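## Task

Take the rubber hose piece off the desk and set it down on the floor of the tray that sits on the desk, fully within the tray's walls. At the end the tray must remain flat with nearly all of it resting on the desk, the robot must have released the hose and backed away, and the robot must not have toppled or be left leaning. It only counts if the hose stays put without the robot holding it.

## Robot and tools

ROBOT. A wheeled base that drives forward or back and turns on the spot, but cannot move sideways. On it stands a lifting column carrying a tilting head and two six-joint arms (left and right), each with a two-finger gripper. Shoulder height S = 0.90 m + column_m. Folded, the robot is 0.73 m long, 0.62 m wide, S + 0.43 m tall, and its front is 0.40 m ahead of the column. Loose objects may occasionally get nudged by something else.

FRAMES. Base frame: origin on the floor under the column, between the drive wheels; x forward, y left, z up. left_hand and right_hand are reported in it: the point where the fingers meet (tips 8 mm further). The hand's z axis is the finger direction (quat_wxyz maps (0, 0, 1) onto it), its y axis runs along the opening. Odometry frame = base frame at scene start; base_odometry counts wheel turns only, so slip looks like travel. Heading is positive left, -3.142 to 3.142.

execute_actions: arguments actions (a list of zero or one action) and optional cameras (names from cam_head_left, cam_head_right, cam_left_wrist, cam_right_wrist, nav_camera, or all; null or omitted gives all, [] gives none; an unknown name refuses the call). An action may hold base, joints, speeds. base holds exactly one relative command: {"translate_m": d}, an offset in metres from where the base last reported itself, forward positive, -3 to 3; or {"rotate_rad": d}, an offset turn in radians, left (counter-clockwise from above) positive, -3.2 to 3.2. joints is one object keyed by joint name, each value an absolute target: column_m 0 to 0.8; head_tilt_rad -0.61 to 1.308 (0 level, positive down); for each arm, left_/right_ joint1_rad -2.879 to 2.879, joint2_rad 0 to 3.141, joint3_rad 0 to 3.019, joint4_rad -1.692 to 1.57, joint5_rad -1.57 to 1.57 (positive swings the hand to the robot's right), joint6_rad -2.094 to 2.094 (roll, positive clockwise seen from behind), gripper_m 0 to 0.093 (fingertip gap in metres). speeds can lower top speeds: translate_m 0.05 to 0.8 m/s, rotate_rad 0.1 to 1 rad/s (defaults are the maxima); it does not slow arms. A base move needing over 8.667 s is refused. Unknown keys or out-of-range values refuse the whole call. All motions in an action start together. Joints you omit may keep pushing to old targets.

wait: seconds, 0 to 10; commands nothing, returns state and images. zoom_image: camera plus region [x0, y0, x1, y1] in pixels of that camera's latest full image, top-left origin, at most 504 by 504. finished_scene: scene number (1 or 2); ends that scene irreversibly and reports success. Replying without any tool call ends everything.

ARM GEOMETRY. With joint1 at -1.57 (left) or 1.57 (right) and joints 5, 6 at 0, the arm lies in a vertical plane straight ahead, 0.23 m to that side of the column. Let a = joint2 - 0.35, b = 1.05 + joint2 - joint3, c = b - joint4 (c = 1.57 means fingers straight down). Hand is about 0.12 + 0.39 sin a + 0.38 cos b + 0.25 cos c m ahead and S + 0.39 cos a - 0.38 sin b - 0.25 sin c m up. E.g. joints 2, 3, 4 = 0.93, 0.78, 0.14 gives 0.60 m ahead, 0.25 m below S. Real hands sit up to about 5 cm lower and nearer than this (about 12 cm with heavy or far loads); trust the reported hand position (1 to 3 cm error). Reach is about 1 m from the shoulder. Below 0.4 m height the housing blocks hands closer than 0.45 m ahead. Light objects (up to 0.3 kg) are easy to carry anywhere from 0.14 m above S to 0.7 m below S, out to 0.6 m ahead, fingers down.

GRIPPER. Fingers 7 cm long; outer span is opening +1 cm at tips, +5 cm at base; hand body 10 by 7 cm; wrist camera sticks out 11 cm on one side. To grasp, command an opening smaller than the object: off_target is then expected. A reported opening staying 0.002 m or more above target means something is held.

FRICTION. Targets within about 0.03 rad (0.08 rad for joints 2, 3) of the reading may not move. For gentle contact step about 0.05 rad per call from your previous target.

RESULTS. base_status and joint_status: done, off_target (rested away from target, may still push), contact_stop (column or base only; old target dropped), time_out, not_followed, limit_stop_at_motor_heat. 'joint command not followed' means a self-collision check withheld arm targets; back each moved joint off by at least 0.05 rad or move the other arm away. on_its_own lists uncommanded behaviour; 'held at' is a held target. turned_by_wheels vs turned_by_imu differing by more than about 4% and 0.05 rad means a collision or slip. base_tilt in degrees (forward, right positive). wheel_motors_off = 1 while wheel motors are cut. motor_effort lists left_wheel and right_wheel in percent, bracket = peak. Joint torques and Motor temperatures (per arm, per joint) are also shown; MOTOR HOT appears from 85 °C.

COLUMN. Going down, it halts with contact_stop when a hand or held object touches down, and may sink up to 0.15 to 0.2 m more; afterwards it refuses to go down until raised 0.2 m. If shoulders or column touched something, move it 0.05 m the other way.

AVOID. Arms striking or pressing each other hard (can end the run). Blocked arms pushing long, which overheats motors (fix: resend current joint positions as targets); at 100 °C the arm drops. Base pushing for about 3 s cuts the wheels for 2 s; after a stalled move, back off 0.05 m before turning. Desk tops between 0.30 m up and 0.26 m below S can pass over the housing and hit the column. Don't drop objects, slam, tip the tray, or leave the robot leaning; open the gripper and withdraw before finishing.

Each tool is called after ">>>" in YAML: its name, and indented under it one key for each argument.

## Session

>>> execute_actions:
  actions: []

Scene clock: 0.00 s.
Joint torques (N m, as the arm reports them, + toward a larger angle): no reading
Motor temperatures (°C, as the motors report them): left_arm=[25 23 27 24 25 25] | right_arm=[24 26 22 23 27 23]
base_odometry: x=+0.000 y=+0.000 heading=+0.000 (m, m, rad; odometry frame)
turned_by_wheels: +0.000 (rad since the last result)
turned_by_imu: +0.000 (rad since the last result)
base_tilt: forward=+0.3 right=-0.4 (deg)
base_status: not commanded
joint_positions: column_m=+0.551 head_tilt_rad=+0.893 left_joint1_rad=-1.562 left_joint2_rad=+0.851 left_joint3_rad=+0.367 left_joint4_rad=-0.956 left_joint5_rad=-0.013 left_joint6_rad=-0.052 left_gripper_m=+0.094 right_joint1_rad=+1.574 right_joint2_rad=+0.892 right_joint3_rad=+0.396 right_joint4_rad=-0.926 right_joint5_rad=+0.021 right_joint6_rad=-0.092 right_gripper_m=+0.095
joint_status: not commanded
wheel_motors_off: 0
motor_effort: left_wheel=+4 right_wheel=+3 (%)
left_hand: x=+0.1297 y=+0.2284 z=+1.2590 quat_wxyz=(+0.443, +0.024, -0.896, -0.020) (m; base frame)
right_hand: x=+0.1421 y=-0.2284 z=+1.2473 quat_wxyz=(+0.434, +0.047, -0.900, -0.011) (m; base frame)
pictures: cam_head_left, cam_head_right, cam_left_wrist, cam_right_wrist, nav_camera
Images, in order (width x height): cam_head_left 896x504, cam_head_right 896x504, cam_left_wrist 616x616, cam_right_wrist 616x616, nav_camera 896x504.

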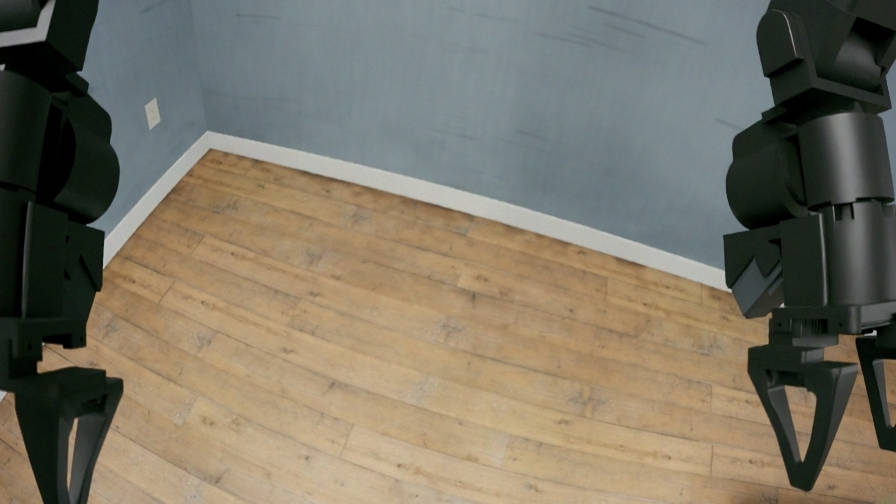

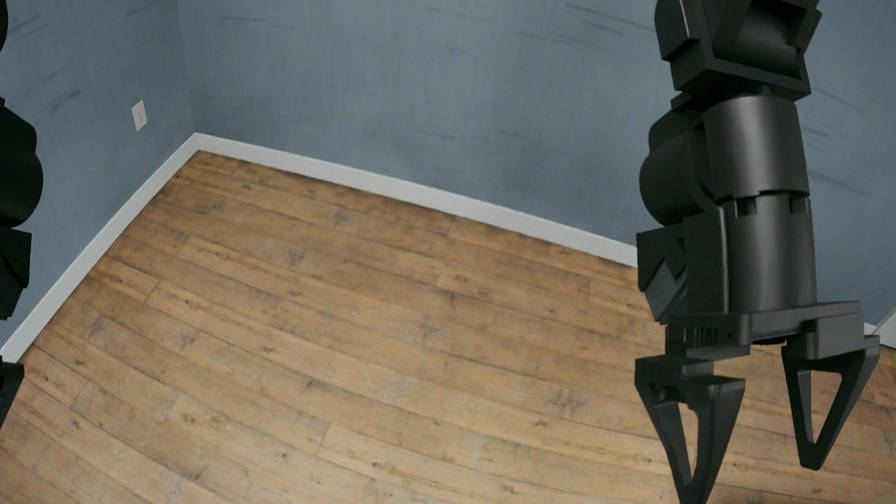

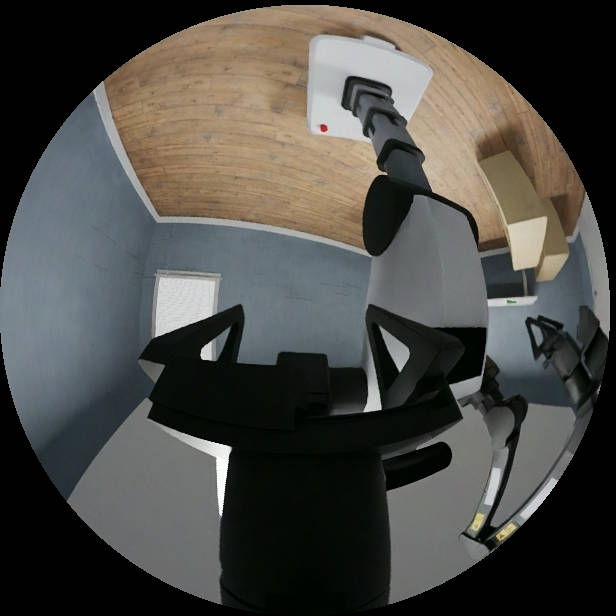

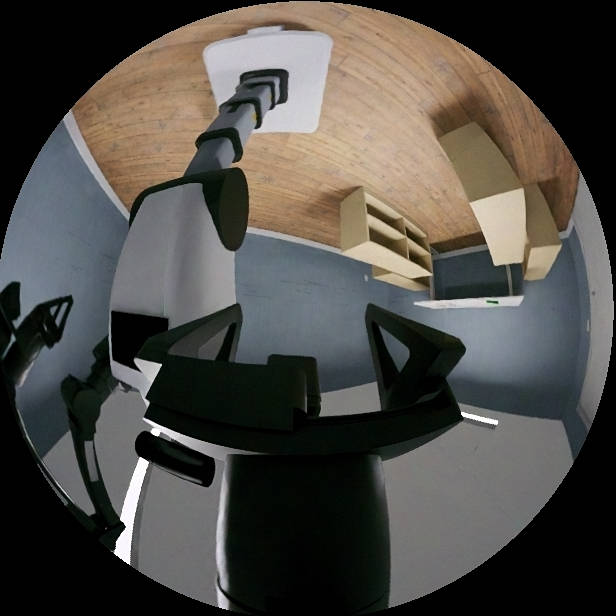

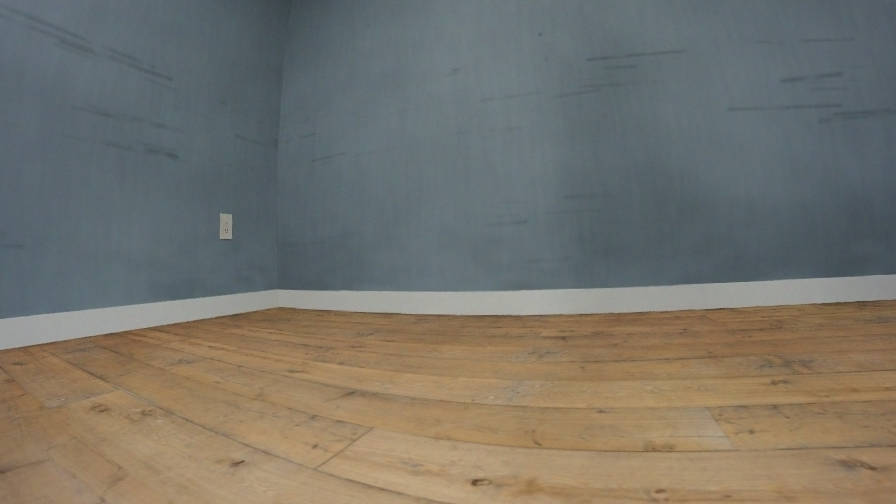

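Back up to align with the corridor, then turn.

>>> execute_actions:
  actions:
    - {"base":{"translate_m":-0.6},"joints":{"head_tilt_rad":0.7}}
  cameras: []

>>> execute_actions:
  actions:
    - {"base":{"rotate_rad":-1.93}}
  cameras: ["cam_head_left","nav_camera"]

Scene clock: 3.73 s.
Joint torques (N m, as the arm reports them, + toward a larger angle): left_arm=[-0.65 -5.35 -0.36 -1.45 -0.02  0.02] | right_arm=[ 0.39 -7.24 -0.58 -1.33  0.    0.07]
Motor temperatures (°C, as the motors report them): left_arm=[25 23 27 24 25 25] | right_arm=[24 26 22 23 27 23]
base_odometry: x=-0.600 y=+0.000 heading=+0.000 (m, m, rad; odometry frame)
turned_by_wheels: +0.000 (rad since the last result)
turned_by_imu: +0.000 (rad since the last result)
base_tilt: forward=+0.4 right=-0.5 (deg)
base_status: done
joint_positions: column_m=+0.551 head_tilt_rad=+0.716 left_joint1_rad=-1.562 left_joint2_rad=+0.851 left_joint3_rad=+0.364 left_joint4_rad=-0.956 left_joint5_rad=-0.013 left_joint6_rad=-0.052 left_gripper_m=+0.094 right_joint1_rad=+1.574 right_joint2_rad=+0.892 right_joint3_rad=+0.392 right_joint4_rad=-0.926 right_joint5_rad=+0.021 right_joint6_rad=-0.092 right_gripper_m=+0.095
joint_status: all done
wheel_motors_off: 0
motor_effort: left_wheel=+0(41) right_wheel=+0(36) (%)
left_hand: x=+0.1285 y=+0.2284 z=+1.2594 quat_wxyz=(+0.444, +0.024, -0.896, -0.020) (m; base frame)
right_hand: x=+0.1399 y=-0.2284 z=+1.2481 quat_wxyz=(+0.436, +0.047, -0.899, -0.011) (m; base frame)
pictures: none
No camera images: the call's "cameras" was empty. Leave "cameras" out to get every camera's image.

Scene clock: 7.03 s.
Joint torques (N m, as the arm reports them, + toward a larger angle): left_arm=[-0.55 -5.9  -0.73 -1.41 -0.01 -0.01] | right_arm=[ 0.44 -7.85 -0.62 -1.29 -0.01  0.04]
Motor temperatures (°C, as the motors report them): left_arm=[25 23 27 24 25 25] | right_arm=[24 26 22 23 27 23]
base_odometry: x=-0.600 y=+0.000 heading=-1.930 (m, m, rad; odometry frame)
turned_by_wheels: -1.929 (rad since the last result)
turned_by_imu: -1.946 (rad since the last result)
base_tilt: forward=+0.4 right=-0.5 (deg)
base_status: done
joint_positions: column_m=+0.551 head_tilt_rad=+0.716 left_joint1_rad=-1.562 left_joint2_rad=+0.851 left_joint3_rad=+0.367 left_joint4_rad=-0.956 left_joint5_rad=-0.013 left_joint6_rad=-0.052 left_gripper_m=+0.094 right_joint1_rad=+1.574 right_joint2_rad=+0.892 right_joint3_rad=+0.392 right_joint4_rad=-0.926 right_joint5_rad=+0.021 right_joint6_rad=-0.092 right_gripper_m=+0.095
joint_status: not commanded
wheel_motors_off: 0
motor_effort: left_wheel=+1(38) right_wheel=+0(30) (%)
left_hand: x=+0.1297 y=+0.2284 z=+1.2590 quat_wxyz=(+0.443, +0.024, -0.896, -0.020) (m; base frame)
right_hand: x=+0.1399 y=-0.2284 z=+1.2481 quat_wxyz=(+0.436, +0.047, -0.899, -0.011) (m; base frame)
pictures: cam_head_left, nav_camera
Images, in order (width x height): cam_head_left 896x504, nav_camera 896x504.

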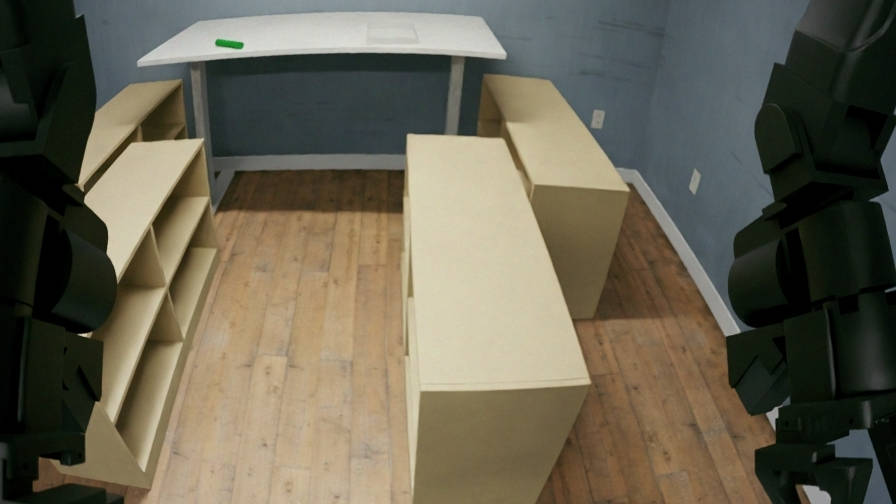

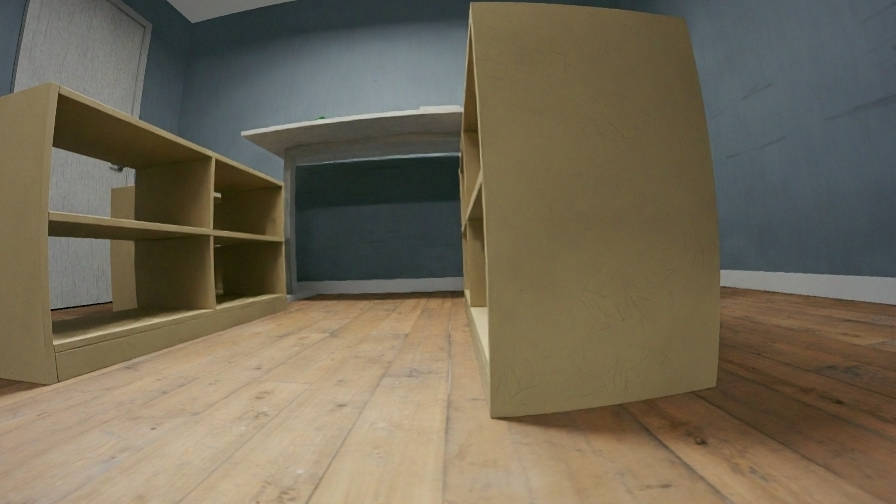

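Overshot; need 0.43 left.

>>> execute_actions:
  actions:
    - {"base":{"rotate_rad":1.1}}
  cameras: []

>>> execute_actions:
  actions:
    - {"base":{"translate_m":0.48}}
  cameras: []

>>> execute_actions:
  actions:
    - {"base":{"rotate_rad":-1.1},"joints":{"head_tilt_rad":0.8}}
  cameras: ["cam_head_left","nav_camera"]

Scene clock: 10.33 s.
Joint torques (N m, as the arm reports them, + toward a larger angle): left_arm=[ 0.02 -5.84 -0.56 -1.45  0.02 -0.02] | right_arm=[ 0.25 -7.9  -0.6  -1.31  0.02  0.06]
Motor temperatures (°C, as the motors report them): left_arm=[25 23 27 24 25 25] | right_arm=[24 26 22 23 27 23]
base_odometry: x=-0.600 y=+0.000 heading=-0.830 (m, m, rad; odometry frame)
turned_by_wheels: +1.100 (rad since the last result)
turned_by_imu: +1.108 (rad since the last result)
base_tilt: forward=+0.2 right=-0.5 (deg)
base_status: done
joint_positions: column_m=+0.551 head_tilt_rad=+0.716 left_joint1_rad=-1.562 left_joint2_rad=+0.851 left_joint3_rad=+0.367 left_joint4_rad=-0.956 left_joint5_rad=-0.013 left_joint6_rad=-0.052 left_gripper_m=+0.094 right_joint1_rad=+1.574 right_joint2_rad=+0.892 right_joint3_rad=+0.392 right_joint4_rad=-0.926 right_joint5_rad=+0.021 right_joint6_rad=-0.092 right_gripper_m=+0.095
joint_status: not commanded
wheel_motors_off: 0
motor_effort: left_wheel=-1(19) right_wheel=+1(16) (%)
left_hand: x=+0.1297 y=+0.2284 z=+1.2590 quat_wxyz=(+0.443, +0.024, -0.896, -0.020) (m; base frame)
right_hand: x=+0.1399 y=-0.2284 z=+1.2481 quat_wxyz=(+0.436, +0.047, -0.899, -0.011) (m; base frame)
pictures: none
No camera images: the call's "cameras" was empty. Leave "cameras" out to get every camera's image.

Scene clock: 12.83 s.
Joint torques (N m, as the arm reports them, + toward a larger angle): left_arm=[-0.26 -5.64 -0.65 -1.58  0.    0.01] | right_arm=[ 0.91 -7.68 -0.72 -1.39 -0.01  0.04]
Motor temperatures (°C, as the motors report them): left_arm=[25 23 27 24 25 25] | right_arm=[24 26 22 23 27 23]
base_odometry: x=-0.276 y=-0.354 heading=-0.830 (m, m, rad; odometry frame)
turned_by_wheels: +0.000 (rad since the last result)
turned_by_imu: -0.001 (rad since the last result)
base_tilt: forward=+0.3 right=-0.6 (deg)
base_status: done
joint_positions: column_m=+0.551 head_tilt_rad=+0.716 left_joint1_rad=-1.562 left_joint2_rad=+0.851 left_joint3_rad=+0.368 left_joint4_rad=-0.956 left_joint5_rad=-0.013 left_joint6_rad=-0.052 left_gripper_m=+0.094 right_joint1_rad=+1.574 right_joint2_rad=+0.892 right_joint3_rad=+0.396 right_joint4_rad=-0.926 right_joint5_rad=+0.021 right_joint6_rad=-0.092 right_gripper_m=+0.095
joint_status: not commanded
wheel_motors_off: 0
motor_effort: left_wheel=+0(32) right_wheel=+0(43) (%)
left_hand: x=+0.1303 y=+0.2284 z=+1.2588 quat_wxyz=(+0.442, +0.024, -0.896, -0.020) (m; base frame)
right_hand: x=+0.1417 y=-0.2284 z=+1.2474 quat_wxyz=(+0.434, +0.047, -0.899, -0.011) (m; base frame)
pictures: none
No camera images: the call's "cameras" was empty. Leave "cameras" out to get every camera's image.

Scene clock: 15.30 s.
Joint torques (N m, as the arm reports them, + toward a larger angle): left_arm=[ 0.14 -5.92 -0.67 -1.43  0.   -0.02] | right_arm=[ 0.29 -7.96 -0.79 -1.34 -0.04  0.05]
Motor temperatures (°C, as the motors report them): left_arm=[25 23 27 24 25 25] | right_arm=[24 26 22 23 27 23]
base_odometry: x=-0.276 y=-0.354 heading=-1.929 (m, m, rad; odometry frame)
turned_by_wheels: -1.099 (rad since the last result)
turned_by_imu: -1.108 (rad since the last result)
base_tilt: forward=+0.3 right=-0.6 (deg)
base_status: done
joint_positions: column_m=+0.551 head_tilt_rad=+0.802 left_joint1_rad=-1.562 left_joint2_rad=+0.851 left_joint3_rad=+0.367 left_joint4_rad=-0.956 left_joint5_rad=-0.013 left_joint6_rad=-0.052 left_gripper_m=+0.094 right_joint1_rad=+1.574 right_joint2_rad=+0.892 right_joint3_rad=+0.396 right_joint4_rad=-0.926 right_joint5_rad=+0.021 right_joint6_rad=-0.092 right_gripper_m=+0.095
joint_status: all done
wheel_motors_off: 0
motor_effort: left_wheel=+0(29) right_wheel=-1(36) (%)
left_hand: x=+0.1301 y=+0.2284 z=+1.2589 quat_wxyz=(+0.442, +0.024, -0.896, -0.020) (m; base frame)
right_hand: x=+0.1417 y=-0.2284 z=+1.2474 quat_wxyz=(+0.434, +0.047, -0.899, -0.011) (m; base frame)
pictures: cam_head_left, nav_camera
Images, in order (width x height): cam_head_left 896x504, nav_camera 896x504.

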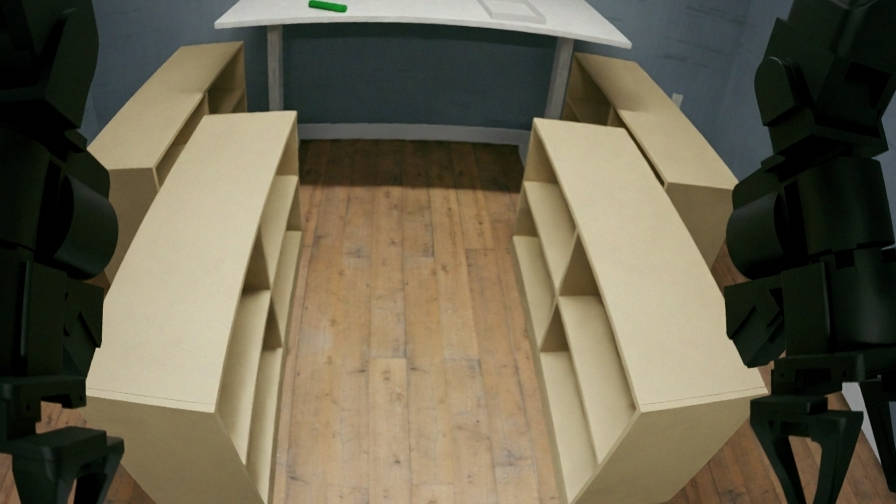

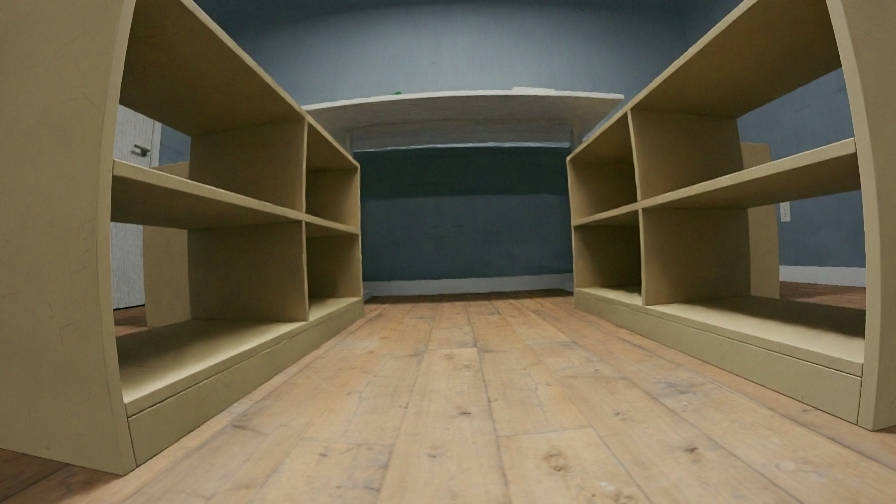

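>>> execute_actions:
  actions:
    - {"base":{"translate_m":1.35},"joints":{"left_joint2_rad":1.15,"left_joint3_rad":1.2,"left_joint4_rad":-0.57,"left_joint6_rad":0}}
  cameras: ["cam_head_left","cam_left_wrist"]

Scene clock: 20.17 s.
Joint torques (N m, as the arm reports them, + toward a larger angle): left_arm=[ -0.51 -16.07   5.64   0.46   0.01   0.07] | right_arm=[ 0.22 -7.62 -0.76 -1.27  0.02  0.06]
Motor temperatures (°C, as the motors report them): left_arm=[25 23 27 24 25 25] | right_arm=[24 26 22 23 27 23]
base_odometry: x=-0.750 y=-1.618 heading=-1.929 (m, m, rad; odometry frame)
turned_by_wheels: +0.000 (rad since the last result)
turned_by_imu: -0.003 (rad since the last result)
base_tilt: forward=+0.4 right=-0.4 (deg)
base_status: done
joint_positions: column_m=+0.551 head_tilt_rad=+0.803 left_joint1_rad=-1.562 left_joint2_rad=+1.157 left_joint3_rad=+1.187 left_joint4_rad=-0.571 left_joint5_rad=-0.013 left_joint6_rad=-0.008 left_gripper_m=+0.094 right_joint1_rad=+1.574 right_joint2_rad=+0.892 right_joint3_rad=+0.395 right_joint4_rad=-0.926 right_joint5_rad=+0.021 right_joint6_rad=-0.092 right_gripper_m=+0.095
joint_status: all done
wheel_motors_off: 0
motor_effort: left_wheel=+0(45) right_wheel=+0(40) (%)
left_hand: x=+0.5989 y=+0.2312 z=+1.1473 quat_wxyz=(+0.009, +0.006, -1.000, -0.010) (m; base frame)
right_hand: x=+0.1413 y=-0.2284 z=+1.2476 quat_wxyz=(+0.435, +0.047, -0.899, -0.011) (m; base frame)
pictures: cam_head_left, cam_left_wrist
Images, in order (width x height): cam_head_left 896x504, cam_left_wrist 616x616.

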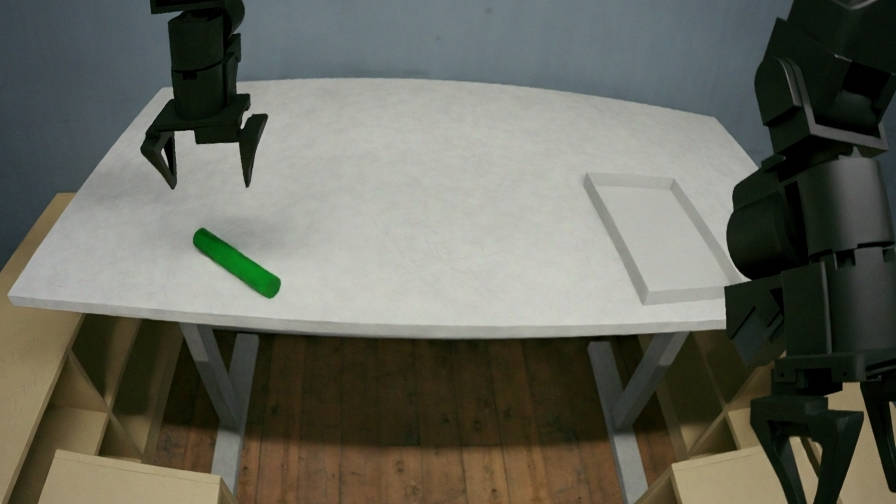

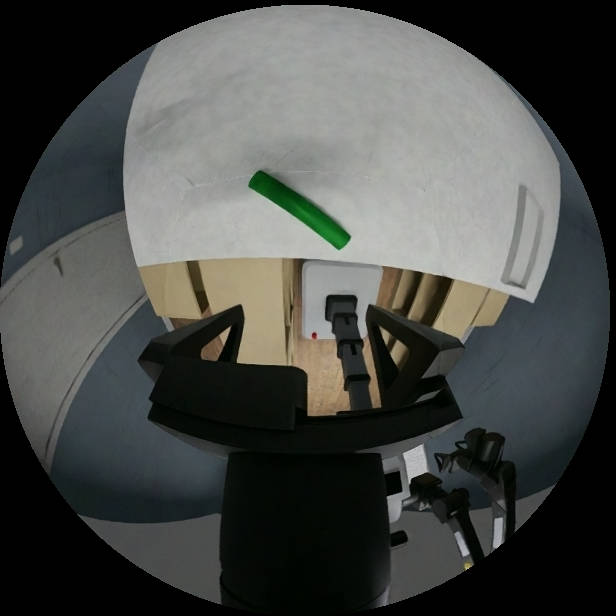

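>>> execute_actions:
  actions:
    - {"base":{"translate_m":0.045},"joints":{"column_m":0.43,"left_joint6_rad":-0.95}}
  cameras: ["cam_head_left","cam_left_wrist"]

Scene clock: 22.87 s.
Joint torques (N m, as the arm reports them, + toward a larger angle): left_arm=[ -0.09 -16.08   5.47   0.47  -0.08  -0.07] | right_arm=[ 0.55 -8.37 -0.79 -1.4   0.03  0.07]
Motor temperatures (°C, as the motors report them): left_arm=[25 24 27 24 25 25] | right_arm=[24 26 22 23 27 23]
base_odometry: x=-0.766 y=-1.660 heading=-1.929 (m, m, rad; odometry frame)
turned_by_wheels: +0.000 (rad since the last result)
turned_by_imu: +0.000 (rad since the last result)
base_tilt: forward=+0.3 right=-0.5 (deg)
base_status: done
joint_positions: column_m=+0.430 head_tilt_rad=+0.803 left_joint1_rad=-1.562 left_joint2_rad=+1.157 left_joint3_rad=+1.189 left_joint4_rad=-0.571 left_joint5_rad=-0.013 left_joint6_rad=-0.940 left_gripper_m=+0.094 right_joint1_rad=+1.574 right_joint2_rad=+0.892 right_joint3_rad=+0.396 right_joint4_rad=-0.926 right_joint5_rad=+0.021 right_joint6_rad=-0.092 right_gripper_m=+0.095
joint_status: all done
wheel_motors_off: 0
motor_effort: left_wheel=+0(27) right_wheel=+0(27) (%)
left_hand: x=+0.6002 y=+0.2312 z=+1.0271 quat_wxyz=(+0.003, +0.455, -0.890, -0.013) (m; base frame)
right_hand: x=+0.1422 y=-0.2284 z=+1.1263 quat_wxyz=(+0.434, +0.047, -0.900, -0.011) (m; base frame)
pictures: cam_head_left, cam_left_wrist
Images, in order (width x height): cam_head_left 896x504, cam_left_wrist 616x616.

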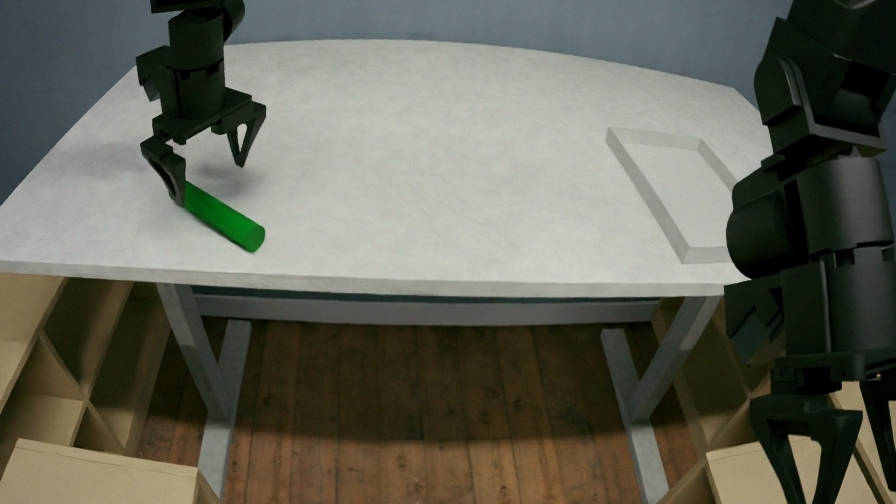

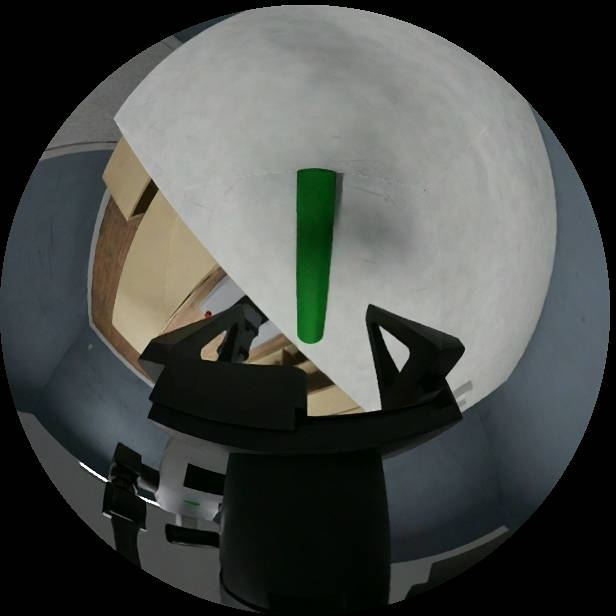

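>>> execute_actions:
  actions:
    - {"joints":{"column_m":0.375}}
  cameras: ["cam_head_left","cam_left_wrist"]

>>> execute_actions:
  actions:
    - {"joints":{"left_gripper_m":0.0}}
  cameras: ["cam_head_left","cam_left_wrist"]

Scene clock: 25.03 s.
Joint torques (N m, as the arm reports them, + toward a larger angle): left_arm=[ -0.32 -16.23   5.47   0.44  -0.05  -0.09] | right_arm=[ 1.06 -7.74 -0.97 -1.29 -0.01  0.08]
Motor temperatures (°C, as the motors report them): left_arm=[25 24 27 24 25 25] | right_arm=[24 26 22 23 27 23]
base_odometry: x=-0.766 y=-1.660 heading=-1.929 (m, m, rad; odometry frame)
turned_by_wheels: +0.000 (rad since the last result)
turned_by_imu: +0.000 (rad since the last result)
base_tilt: forward=+0.3 right=-0.5 (deg)
base_status: not commanded
joint_positions: column_m=+0.375 head_tilt_rad=+0.803 left_joint1_rad=-1.562 left_joint2_rad=+1.157 left_joint3_rad=+1.189 left_joint4_rad=-0.571 left_joint5_rad=-0.013 left_joint6_rad=-0.940 left_gripper_m=+0.094 right_joint1_rad=+1.574 right_joint2_rad=+0.892 right_joint3_rad=+0.396 right_joint4_rad=-0.926 right_joint5_rad=+0.021 right_joint6_rad=-0.092 right_gripper_m=+0.095
joint_status: all done
wheel_motors_off: 0
motor_effort: left_wheel=+0(0) right_wheel=+0(0) (%)
left_hand: x=+0.6002 y=+0.2312 z=+0.9721 quat_wxyz=(+0.003, +0.455, -0.890, -0.013) (m; base frame)
right_hand: x=+0.1422 y=-0.2284 z=+1.0713 quat_wxyz=(+0.434, +0.047, -0.900, -0.011) (m; base frame)
pictures: cam_head_left, cam_left_wrist
Images, in order (width x height): cam_head_left 896x504, cam_left_wrist 616x616.

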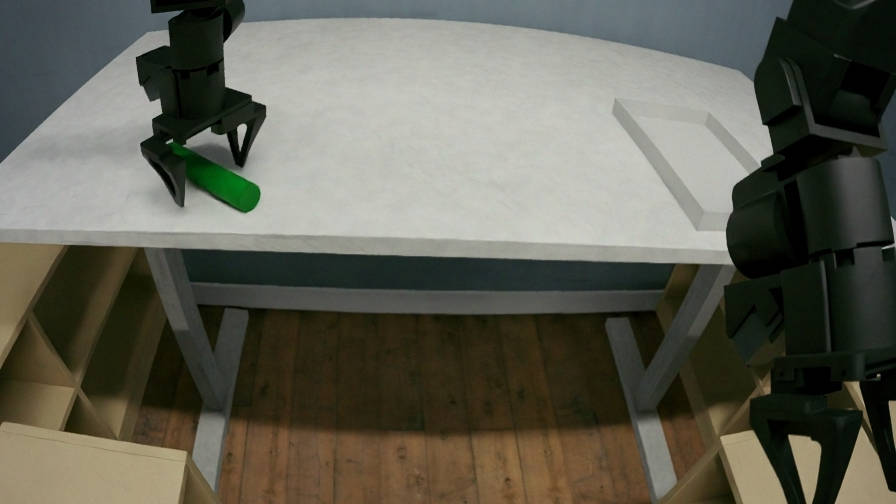

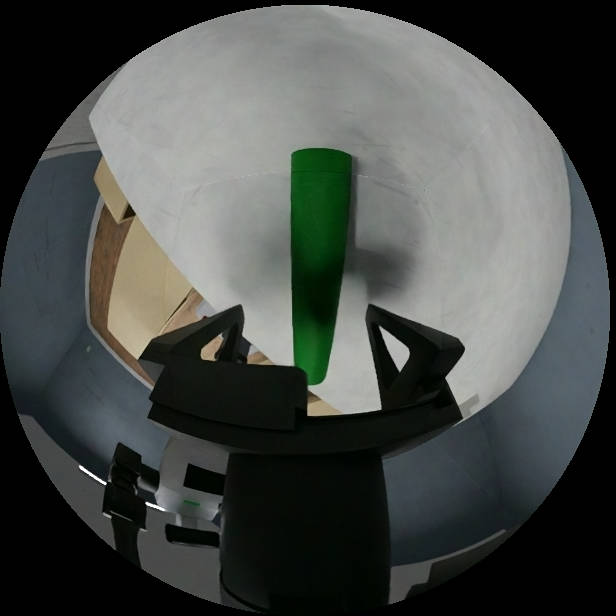

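Scene clock: 25.77 s.
Joint torques (N m, as the arm reports them, + toward a larger angle): left_arm=[ -0.41 -15.75   5.39   0.42  -0.1   -0.07] | right_arm=[ 0.45 -7.47 -0.85 -1.21  0.02  0.06]
Motor temperatures (°C, as the motors report them): left_arm=[25 24 27 24 25 25] | right_arm=[24 26 22 23 27 23]
base_odometry: x=-0.766 y=-1.660 heading=-1.929 (m, m, rad; odometry frame)
turned_by_wheels: +0.000 (rad since the last result)
turned_by_imu: +0.000 (rad since the last result)
base_tilt: forward=+0.2 right=-0.5 (deg)
base_status: not commanded
joint_positions: column_m=+0.375 head_tilt_rad=+0.803 left_joint1_rad=-1.563 left_joint2_rad=+1.157 left_joint3_rad=+1.189 left_joint4_rad=-0.571 left_joint5_rad=-0.012 left_joint6_rad=-0.941 left_gripper_m=+0.027 right_joint1_rad=+1.574 right_joint2_rad=+0.892 right_joint3_rad=+0.396 right_joint4_rad=-0.926 right_joint5_rad=+0.021 right_joint6_rad=-0.092 right_gripper_m=+0.095
joint_status: left_gripper_m off_target (ended at +0.027, target +0.000)
wheel_motors_off: 0
motor_effort: left_wheel=+0(0) right_wheel=+0(1) (%)
left_hand: x=+0.6003 y=+0.2310 z=+0.9721 quat_wxyz=(+0.002, +0.455, -0.890, -0.012) (m; base frame)
right_hand: x=+0.1422 y=-0.2284 z=+1.0713 quat_wxyz=(+0.434, +0.047, -0.900, -0.011) (m; base frame)
pictures: cam_head_left, cam_left_wrist
Images, in order (width x height): cam_head_left 896x504, cam_left_wrist 616x616.

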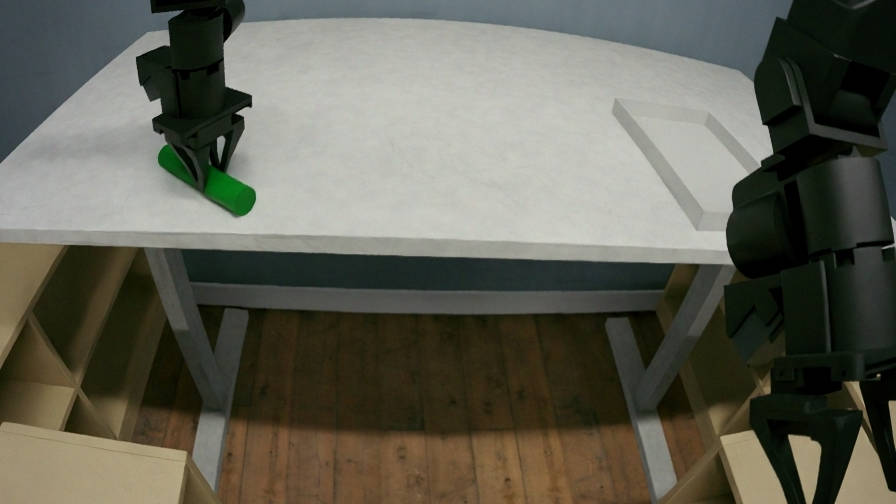

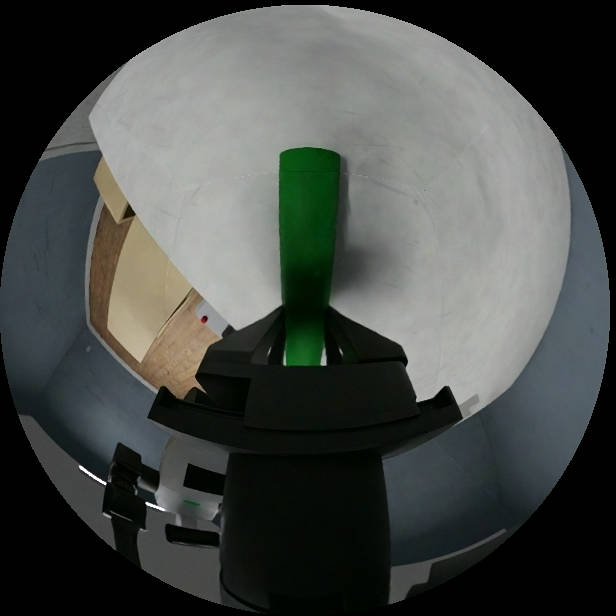

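>>> execute_actions:
  actions:
    - {"joints":{"column_m":0.45}}
  cameras: []

>>> execute_actions:
  actions:
    - {"base":{"translate_m":0.22}}
  cameras: []

>>> execute_actions:
  actions:
    - {"base":{"rotate_rad":-1.1},"joints":{"left_joint6_rad":-1.1},"speeds":{"rotate_rad":0.5}}
  cameras: ["cam_head_left","cam_left_wrist"]

Scene clock: 28.37 s.
Joint torques (N m, as the arm reports them, + toward a larger angle): left_arm=[ -0.62 -16.17   5.52   0.44  -0.14  -0.08] | right_arm=[ 0.5  -8.53 -0.99 -1.2  -0.05  0.04]
Motor temperatures (°C, as the motors report them): left_arm=[25 24 27 24 25 25] | right_arm=[24 26 22 23 27 23]
base_odometry: x=-0.766 y=-1.660 heading=-1.929 (m, m, rad; odometry frame)
turned_by_wheels: +0.000 (rad since the last result)
turned_by_imu: +0.000 (rad since the last result)
base_tilt: forward=+0.2 right=-0.5 (deg)
base_status: not commanded
joint_positions: column_m=+0.450 head_tilt_rad=+0.803 left_joint1_rad=-1.563 left_joint2_rad=+1.157 left_joint3_rad=+1.189 left_joint4_rad=-0.571 left_joint5_rad=-0.012 left_joint6_rad=-0.941 left_gripper_m=+0.027 right_joint1_rad=+1.574 right_joint2_rad=+0.892 right_joint3_rad=+0.396 right_joint4_rad=-0.926 right_joint5_rad=+0.021 right_joint6_rad=-0.092 right_gripper_m=+0.095
joint_status: all done
wheel_motors_off: 0
motor_effort: left_wheel=+0(0) right_wheel=+0(0) (%)
left_hand: x=+0.6003 y=+0.2310 z=+1.0470 quat_wxyz=(+0.002, +0.455, -0.890, -0.012) (m; base frame)
right_hand: x=+0.1422 y=-0.2284 z=+1.1462 quat_wxyz=(+0.434, +0.047, -0.900, -0.011) (m; base frame)
pictures: none
No camera images: the call's "cameras" was empty. Leave "cameras" out to get every camera's image.

Scene clock: 30.40 s.
Joint torques (N m, as the arm reports them, + toward a larger angle): left_arm=[ -0.46 -15.85   5.39   0.46  -0.09  -0.08] | right_arm=[ 0.5  -7.34 -0.94 -1.35 -0.02  0.04]
Motor temperatures (°C, as the motors report them): left_arm=[25 24 28 24 25 25] | right_arm=[24 26 22 23 27 23]
base_odometry: x=-0.843 y=-1.866 heading=-1.930 (m, m, rad; odometry frame)
turned_by_wheels: +0.000 (rad since the last result)
turned_by_imu: -0.001 (rad since the last result)
base_tilt: forward=+0.3 right=-0.6 (deg)
base_status: done
joint_positions: column_m=+0.450 head_tilt_rad=+0.803 left_joint1_rad=-1.563 left_joint2_rad=+1.157 left_joint3_rad=+1.189 left_joint4_rad=-0.571 left_joint5_rad=-0.012 left_joint6_rad=-0.941 left_gripper_m=+0.027 right_joint1_rad=+1.574 right_joint2_rad=+0.892 right_joint3_rad=+0.397 right_joint4_rad=-0.926 right_joint5_rad=+0.021 right_joint6_rad=-0.092 right_gripper_m=+0.095
joint_status: not commanded
wheel_motors_off: 0
motor_effort: left_wheel=+0(25) right_wheel=+0(27) (%)
left_hand: x=+0.6006 y=+0.2310 z=+1.0470 quat_wxyz=(+0.002, +0.455, -0.890, -0.012) (m; base frame)
right_hand: x=+0.1426 y=-0.2284 z=+1.1461 quat_wxyz=(+0.434, +0.047, -0.900, -0.011) (m; base frame)
pictures: none
No camera images: the call's "cameras" was empty. Leave "cameras" out to get every camera's image.

Scene clock: 33.53 s.
Joint torques (N m, as the arm reports them, + toward a larger angle): left_arm=[ -0.03 -16.37   5.31   0.4   -0.19  -0.08] | right_arm=[ 0.35 -7.21 -0.46 -1.29  0.02  0.07]
Motor temperatures (°C, as the motors report them): left_arm=[25 24 28 24 25 25] | right_arm=[24 26 22 23 27 23]
base_odometry: x=-0.843 y=-1.867 heading=-3.028 (m, m, rad; odometry frame)
turned_by_wheels: -1.098 (rad since the last result)
turned_by_imu: -0.831 (rad since the last result)
base_tilt: forward=+0.3 right=-0.5 (deg)
base_status: done
joint_positions: column_m=+0.450 head_tilt_rad=+0.803 left_joint1_rad=-1.568 left_joint2_rad=+1.157 left_joint3_rad=+1.191 left_joint4_rad=-0.570 left_joint5_rad=-0.010 left_joint6_rad=-1.091 left_gripper_m=+0.027 right_joint1_rad=+1.574 right_joint2_rad=+0.892 right_joint3_rad=+0.394 right_joint4_rad=-0.928 right_joint5_rad=+0.021 right_joint6_rad=-0.092 right_gripper_m=+0.095
joint_status: all done
wheel_motors_off: 0
motor_effort: left_wheel=+0(59) right_wheel=-1(69) (%)
left_hand: x=+0.6018 y=+0.2278 z=+1.0474 quat_wxyz=(+0.002, +0.519, -0.855, -0.009) (m; base frame)
right_hand: x=+0.1405 y=-0.2284 z=+1.1470 quat_wxyz=(+0.436, +0.047, -0.899, -0.011) (m; base frame)
pictures: cam_head_left, cam_left_wrist
Images, in order (width x height): cam_head_left 896x504, cam_left_wrist 616x616.

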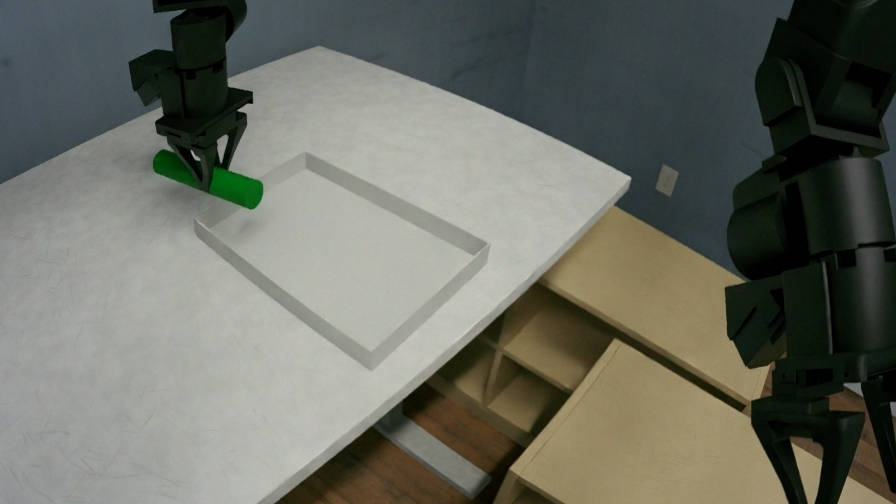

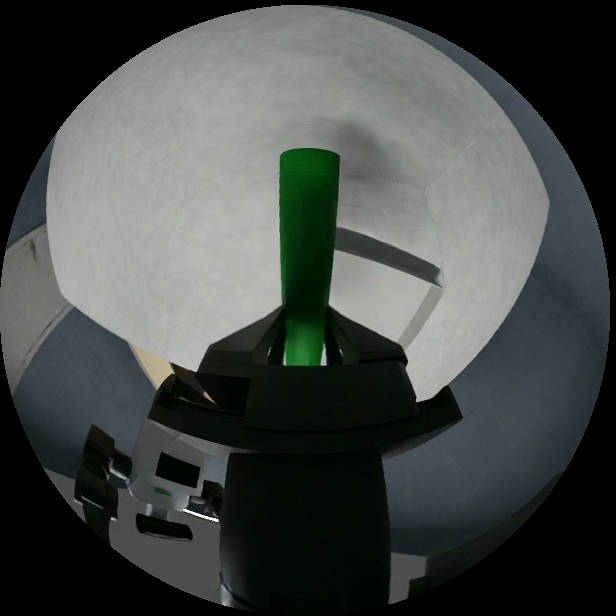

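>>> execute_actions:
  actions:
    - {"base":{"translate_m":0.04}}
  cameras: []

>>> execute_actions:
  actions:
    - {"base":{"rotate_rad":-0.25},"speeds":{"rotate_rad":0.25}}
  cameras: ["cam_head_left","cam_left_wrist"]

Scene clock: 36.10 s.
Joint torques (N m, as the arm reports them, + toward a larger angle): left_arm=[  0.22 -15.99   5.41   0.37  -0.19  -0.08] | right_arm=[ 0.71 -7.48 -0.74 -1.18 -0.05  0.04]
Motor temperatures (°C, as the motors report them): left_arm=[25 24 28 24 25 25] | right_arm=[24 26 22 23 27 23]
base_odometry: x=-0.883 y=-1.871 heading=-3.028 (m, m, rad; odometry frame)
turned_by_wheels: -0.001 (rad since the last result)
turned_by_imu: -0.001 (rad since the last result)
base_tilt: forward=+0.3 right=-0.5 (deg)
base_status: done
joint_positions: column_m=+0.450 head_tilt_rad=+0.803 left_joint1_rad=-1.568 left_joint2_rad=+1.157 left_joint3_rad=+1.189 left_joint4_rad=-0.570 left_joint5_rad=-0.010 left_joint6_rad=-1.091 left_gripper_m=+0.027 right_joint1_rad=+1.574 right_joint2_rad=+0.891 right_joint3_rad=+0.394 right_joint4_rad=-0.928 right_joint5_rad=+0.021 right_joint6_rad=-0.092 right_gripper_m=+0.095
joint_status: not commanded
wheel_motors_off: 0
motor_effort: left_wheel=+0(39) right_wheel=+1(39) (%)
left_hand: x=+0.6008 y=+0.2278 z=+1.0470 quat_wxyz=(+0.003, +0.519, -0.854, -0.009) (m; base frame)
right_hand: x=+0.1408 y=-0.2284 z=+1.1469 quat_wxyz=(+0.436, +0.047, -0.899, -0.011) (m; base frame)
pictures: none
No camera images: the call's "cameras" was empty. Leave "cameras" out to get every camera's image.

Scene clock: 37.77 s.
Joint torques (N m, as the arm reports them, + toward a larger angle): left_arm=[  0.16 -15.71   5.33   0.31  -0.22  -0.08] | right_arm=[ 0.59 -7.53 -0.6  -1.1  -0.02  0.04]
Motor temperatures (°C, as the motors report them): left_arm=[25 25 28 24 25 25] | right_arm=[24 26 22 23 27 23]
base_odometry: x=-0.883 y=-1.871 heading=+3.005 (m, m, rad; odometry frame)
turned_by_wheels: -0.249 (rad since the last result)
turned_by_imu: -0.251 (rad since the last result)
base_tilt: forward=+0.4 right=-0.5 (deg)
base_status: done
joint_positions: column_m=+0.450 head_tilt_rad=+0.803 left_joint1_rad=-1.564 left_joint2_rad=+1.157 left_joint3_rad=+1.189 left_joint4_rad=-0.570 left_joint5_rad=-0.010 left_joint6_rad=-1.091 left_gripper_m=+0.027 right_joint1_rad=+1.574 right_joint2_rad=+0.891 right_joint3_rad=+0.394 right_joint4_rad=-0.928 right_joint5_rad=+0.021 right_joint6_rad=-0.092 right_gripper_m=+0.095
joint_status: not commanded
wheel_motors_off: 0
motor_effort: left_wheel=+0(29) right_wheel=-2(40) (%)
left_hand: x=+0.6008 y=+0.2298 z=+1.0470 quat_wxyz=(+0.002, +0.520, -0.854, -0.011) (m; base frame)
right_hand: x=+0.1408 y=-0.2284 z=+1.1469 quat_wxyz=(+0.436, +0.047, -0.899, -0.011) (m; base frame)
pictures: cam_head_left, cam_left_wrist
Images, in order (width x height): cam_head_left 896x504, cam_left_wrist 616x616.

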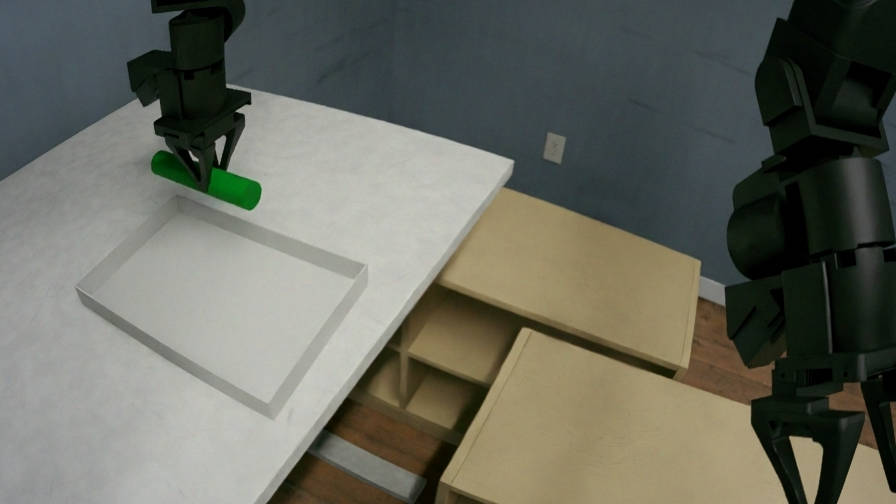

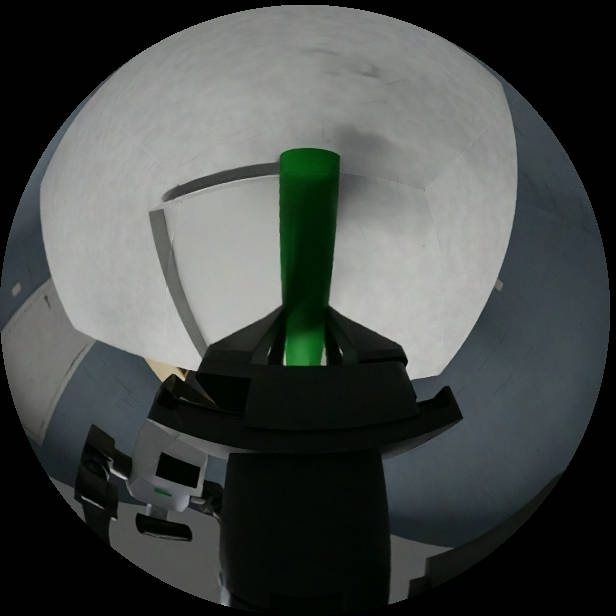

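>>> execute_actions:
  actions:
    - {"joints":{"left_joint2_rad":1.0,"left_joint3_rad":0.9,"left_joint4_rad":-0.42}}
  cameras: ["cam_head_left","cam_left_wrist"]

Scene clock: 39.47 s.
Joint torques (N m, as the arm reports them, + toward a larger angle): left_arm=[ -0.42 -11.99   4.85   0.76  -0.21  -0.08] | right_arm=[ 0.07 -7.87 -0.68 -1.04  0.    0.05]
Motor temperatures (°C, as the motors report them): left_arm=[25 25 28 24 25 25] | right_arm=[24 26 22 23 27 23]
base_odometry: x=-0.883 y=-1.871 heading=+3.005 (m, m, rad; odometry frame)
turned_by_wheels: +0.000 (rad since the last result)
turned_by_imu: +0.000 (rad since the last result)
base_tilt: forward=+0.4 right=-0.5 (deg)
base_status: not commanded
joint_positions: column_m=+0.450 head_tilt_rad=+0.803 left_joint1_rad=-1.564 left_joint2_rad=+0.997 left_joint3_rad=+0.883 left_joint4_rad=-0.428 left_joint5_rad=-0.010 left_joint6_rad=-1.091 left_gripper_m=+0.027 right_joint1_rad=+1.574 right_joint2_rad=+0.891 right_joint3_rad=+0.394 right_joint4_rad=-0.928 right_joint5_rad=+0.021 right_joint6_rad=-0.092 right_gripper_m=+0.095
joint_status: all done
wheel_motors_off: 0
motor_effort: left_wheel=+1(1) right_wheel=-5(6) (%)
left_hand: x=+0.5045 y=+0.2294 z=+1.0620 quat_wxyz=(+0.004, +0.520, -0.854, -0.012) (m; base frame)
right_hand: x=+0.1408 y=-0.2284 z=+1.1469 quat_wxyz=(+0.436, +0.047, -0.899, -0.011) (m; base frame)
pictures: cam_head_left, cam_left_wrist
Images, in order (width x height): cam_head_left 896x504, cam_left_wrist 616x616.

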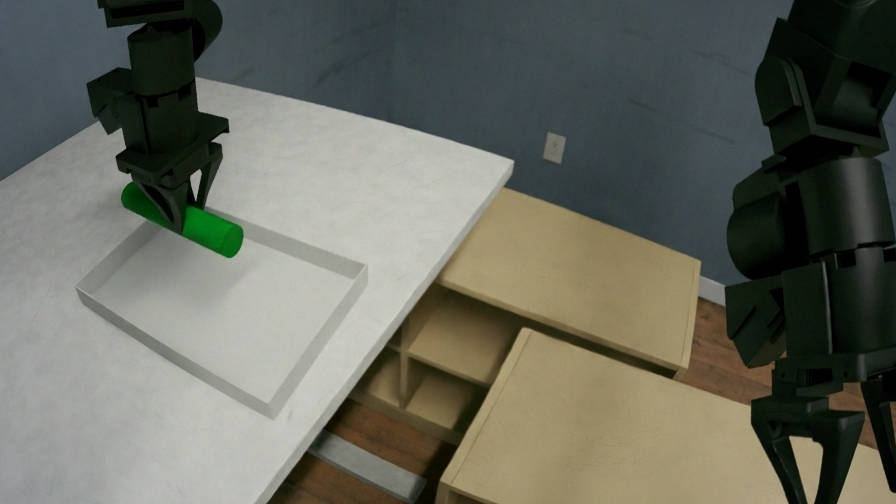

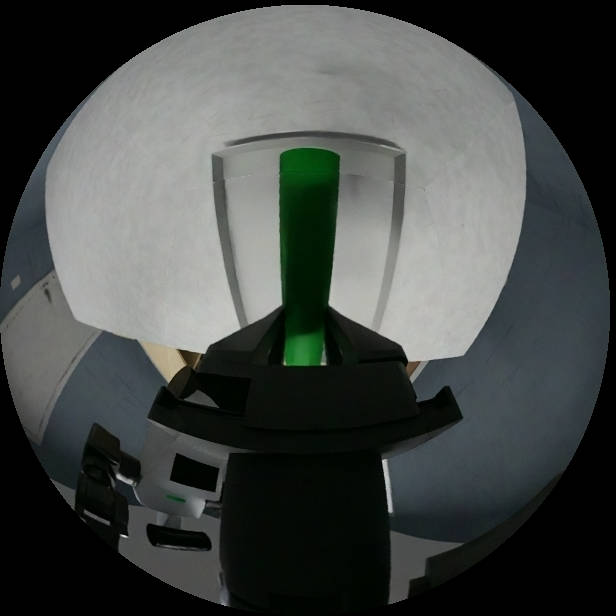

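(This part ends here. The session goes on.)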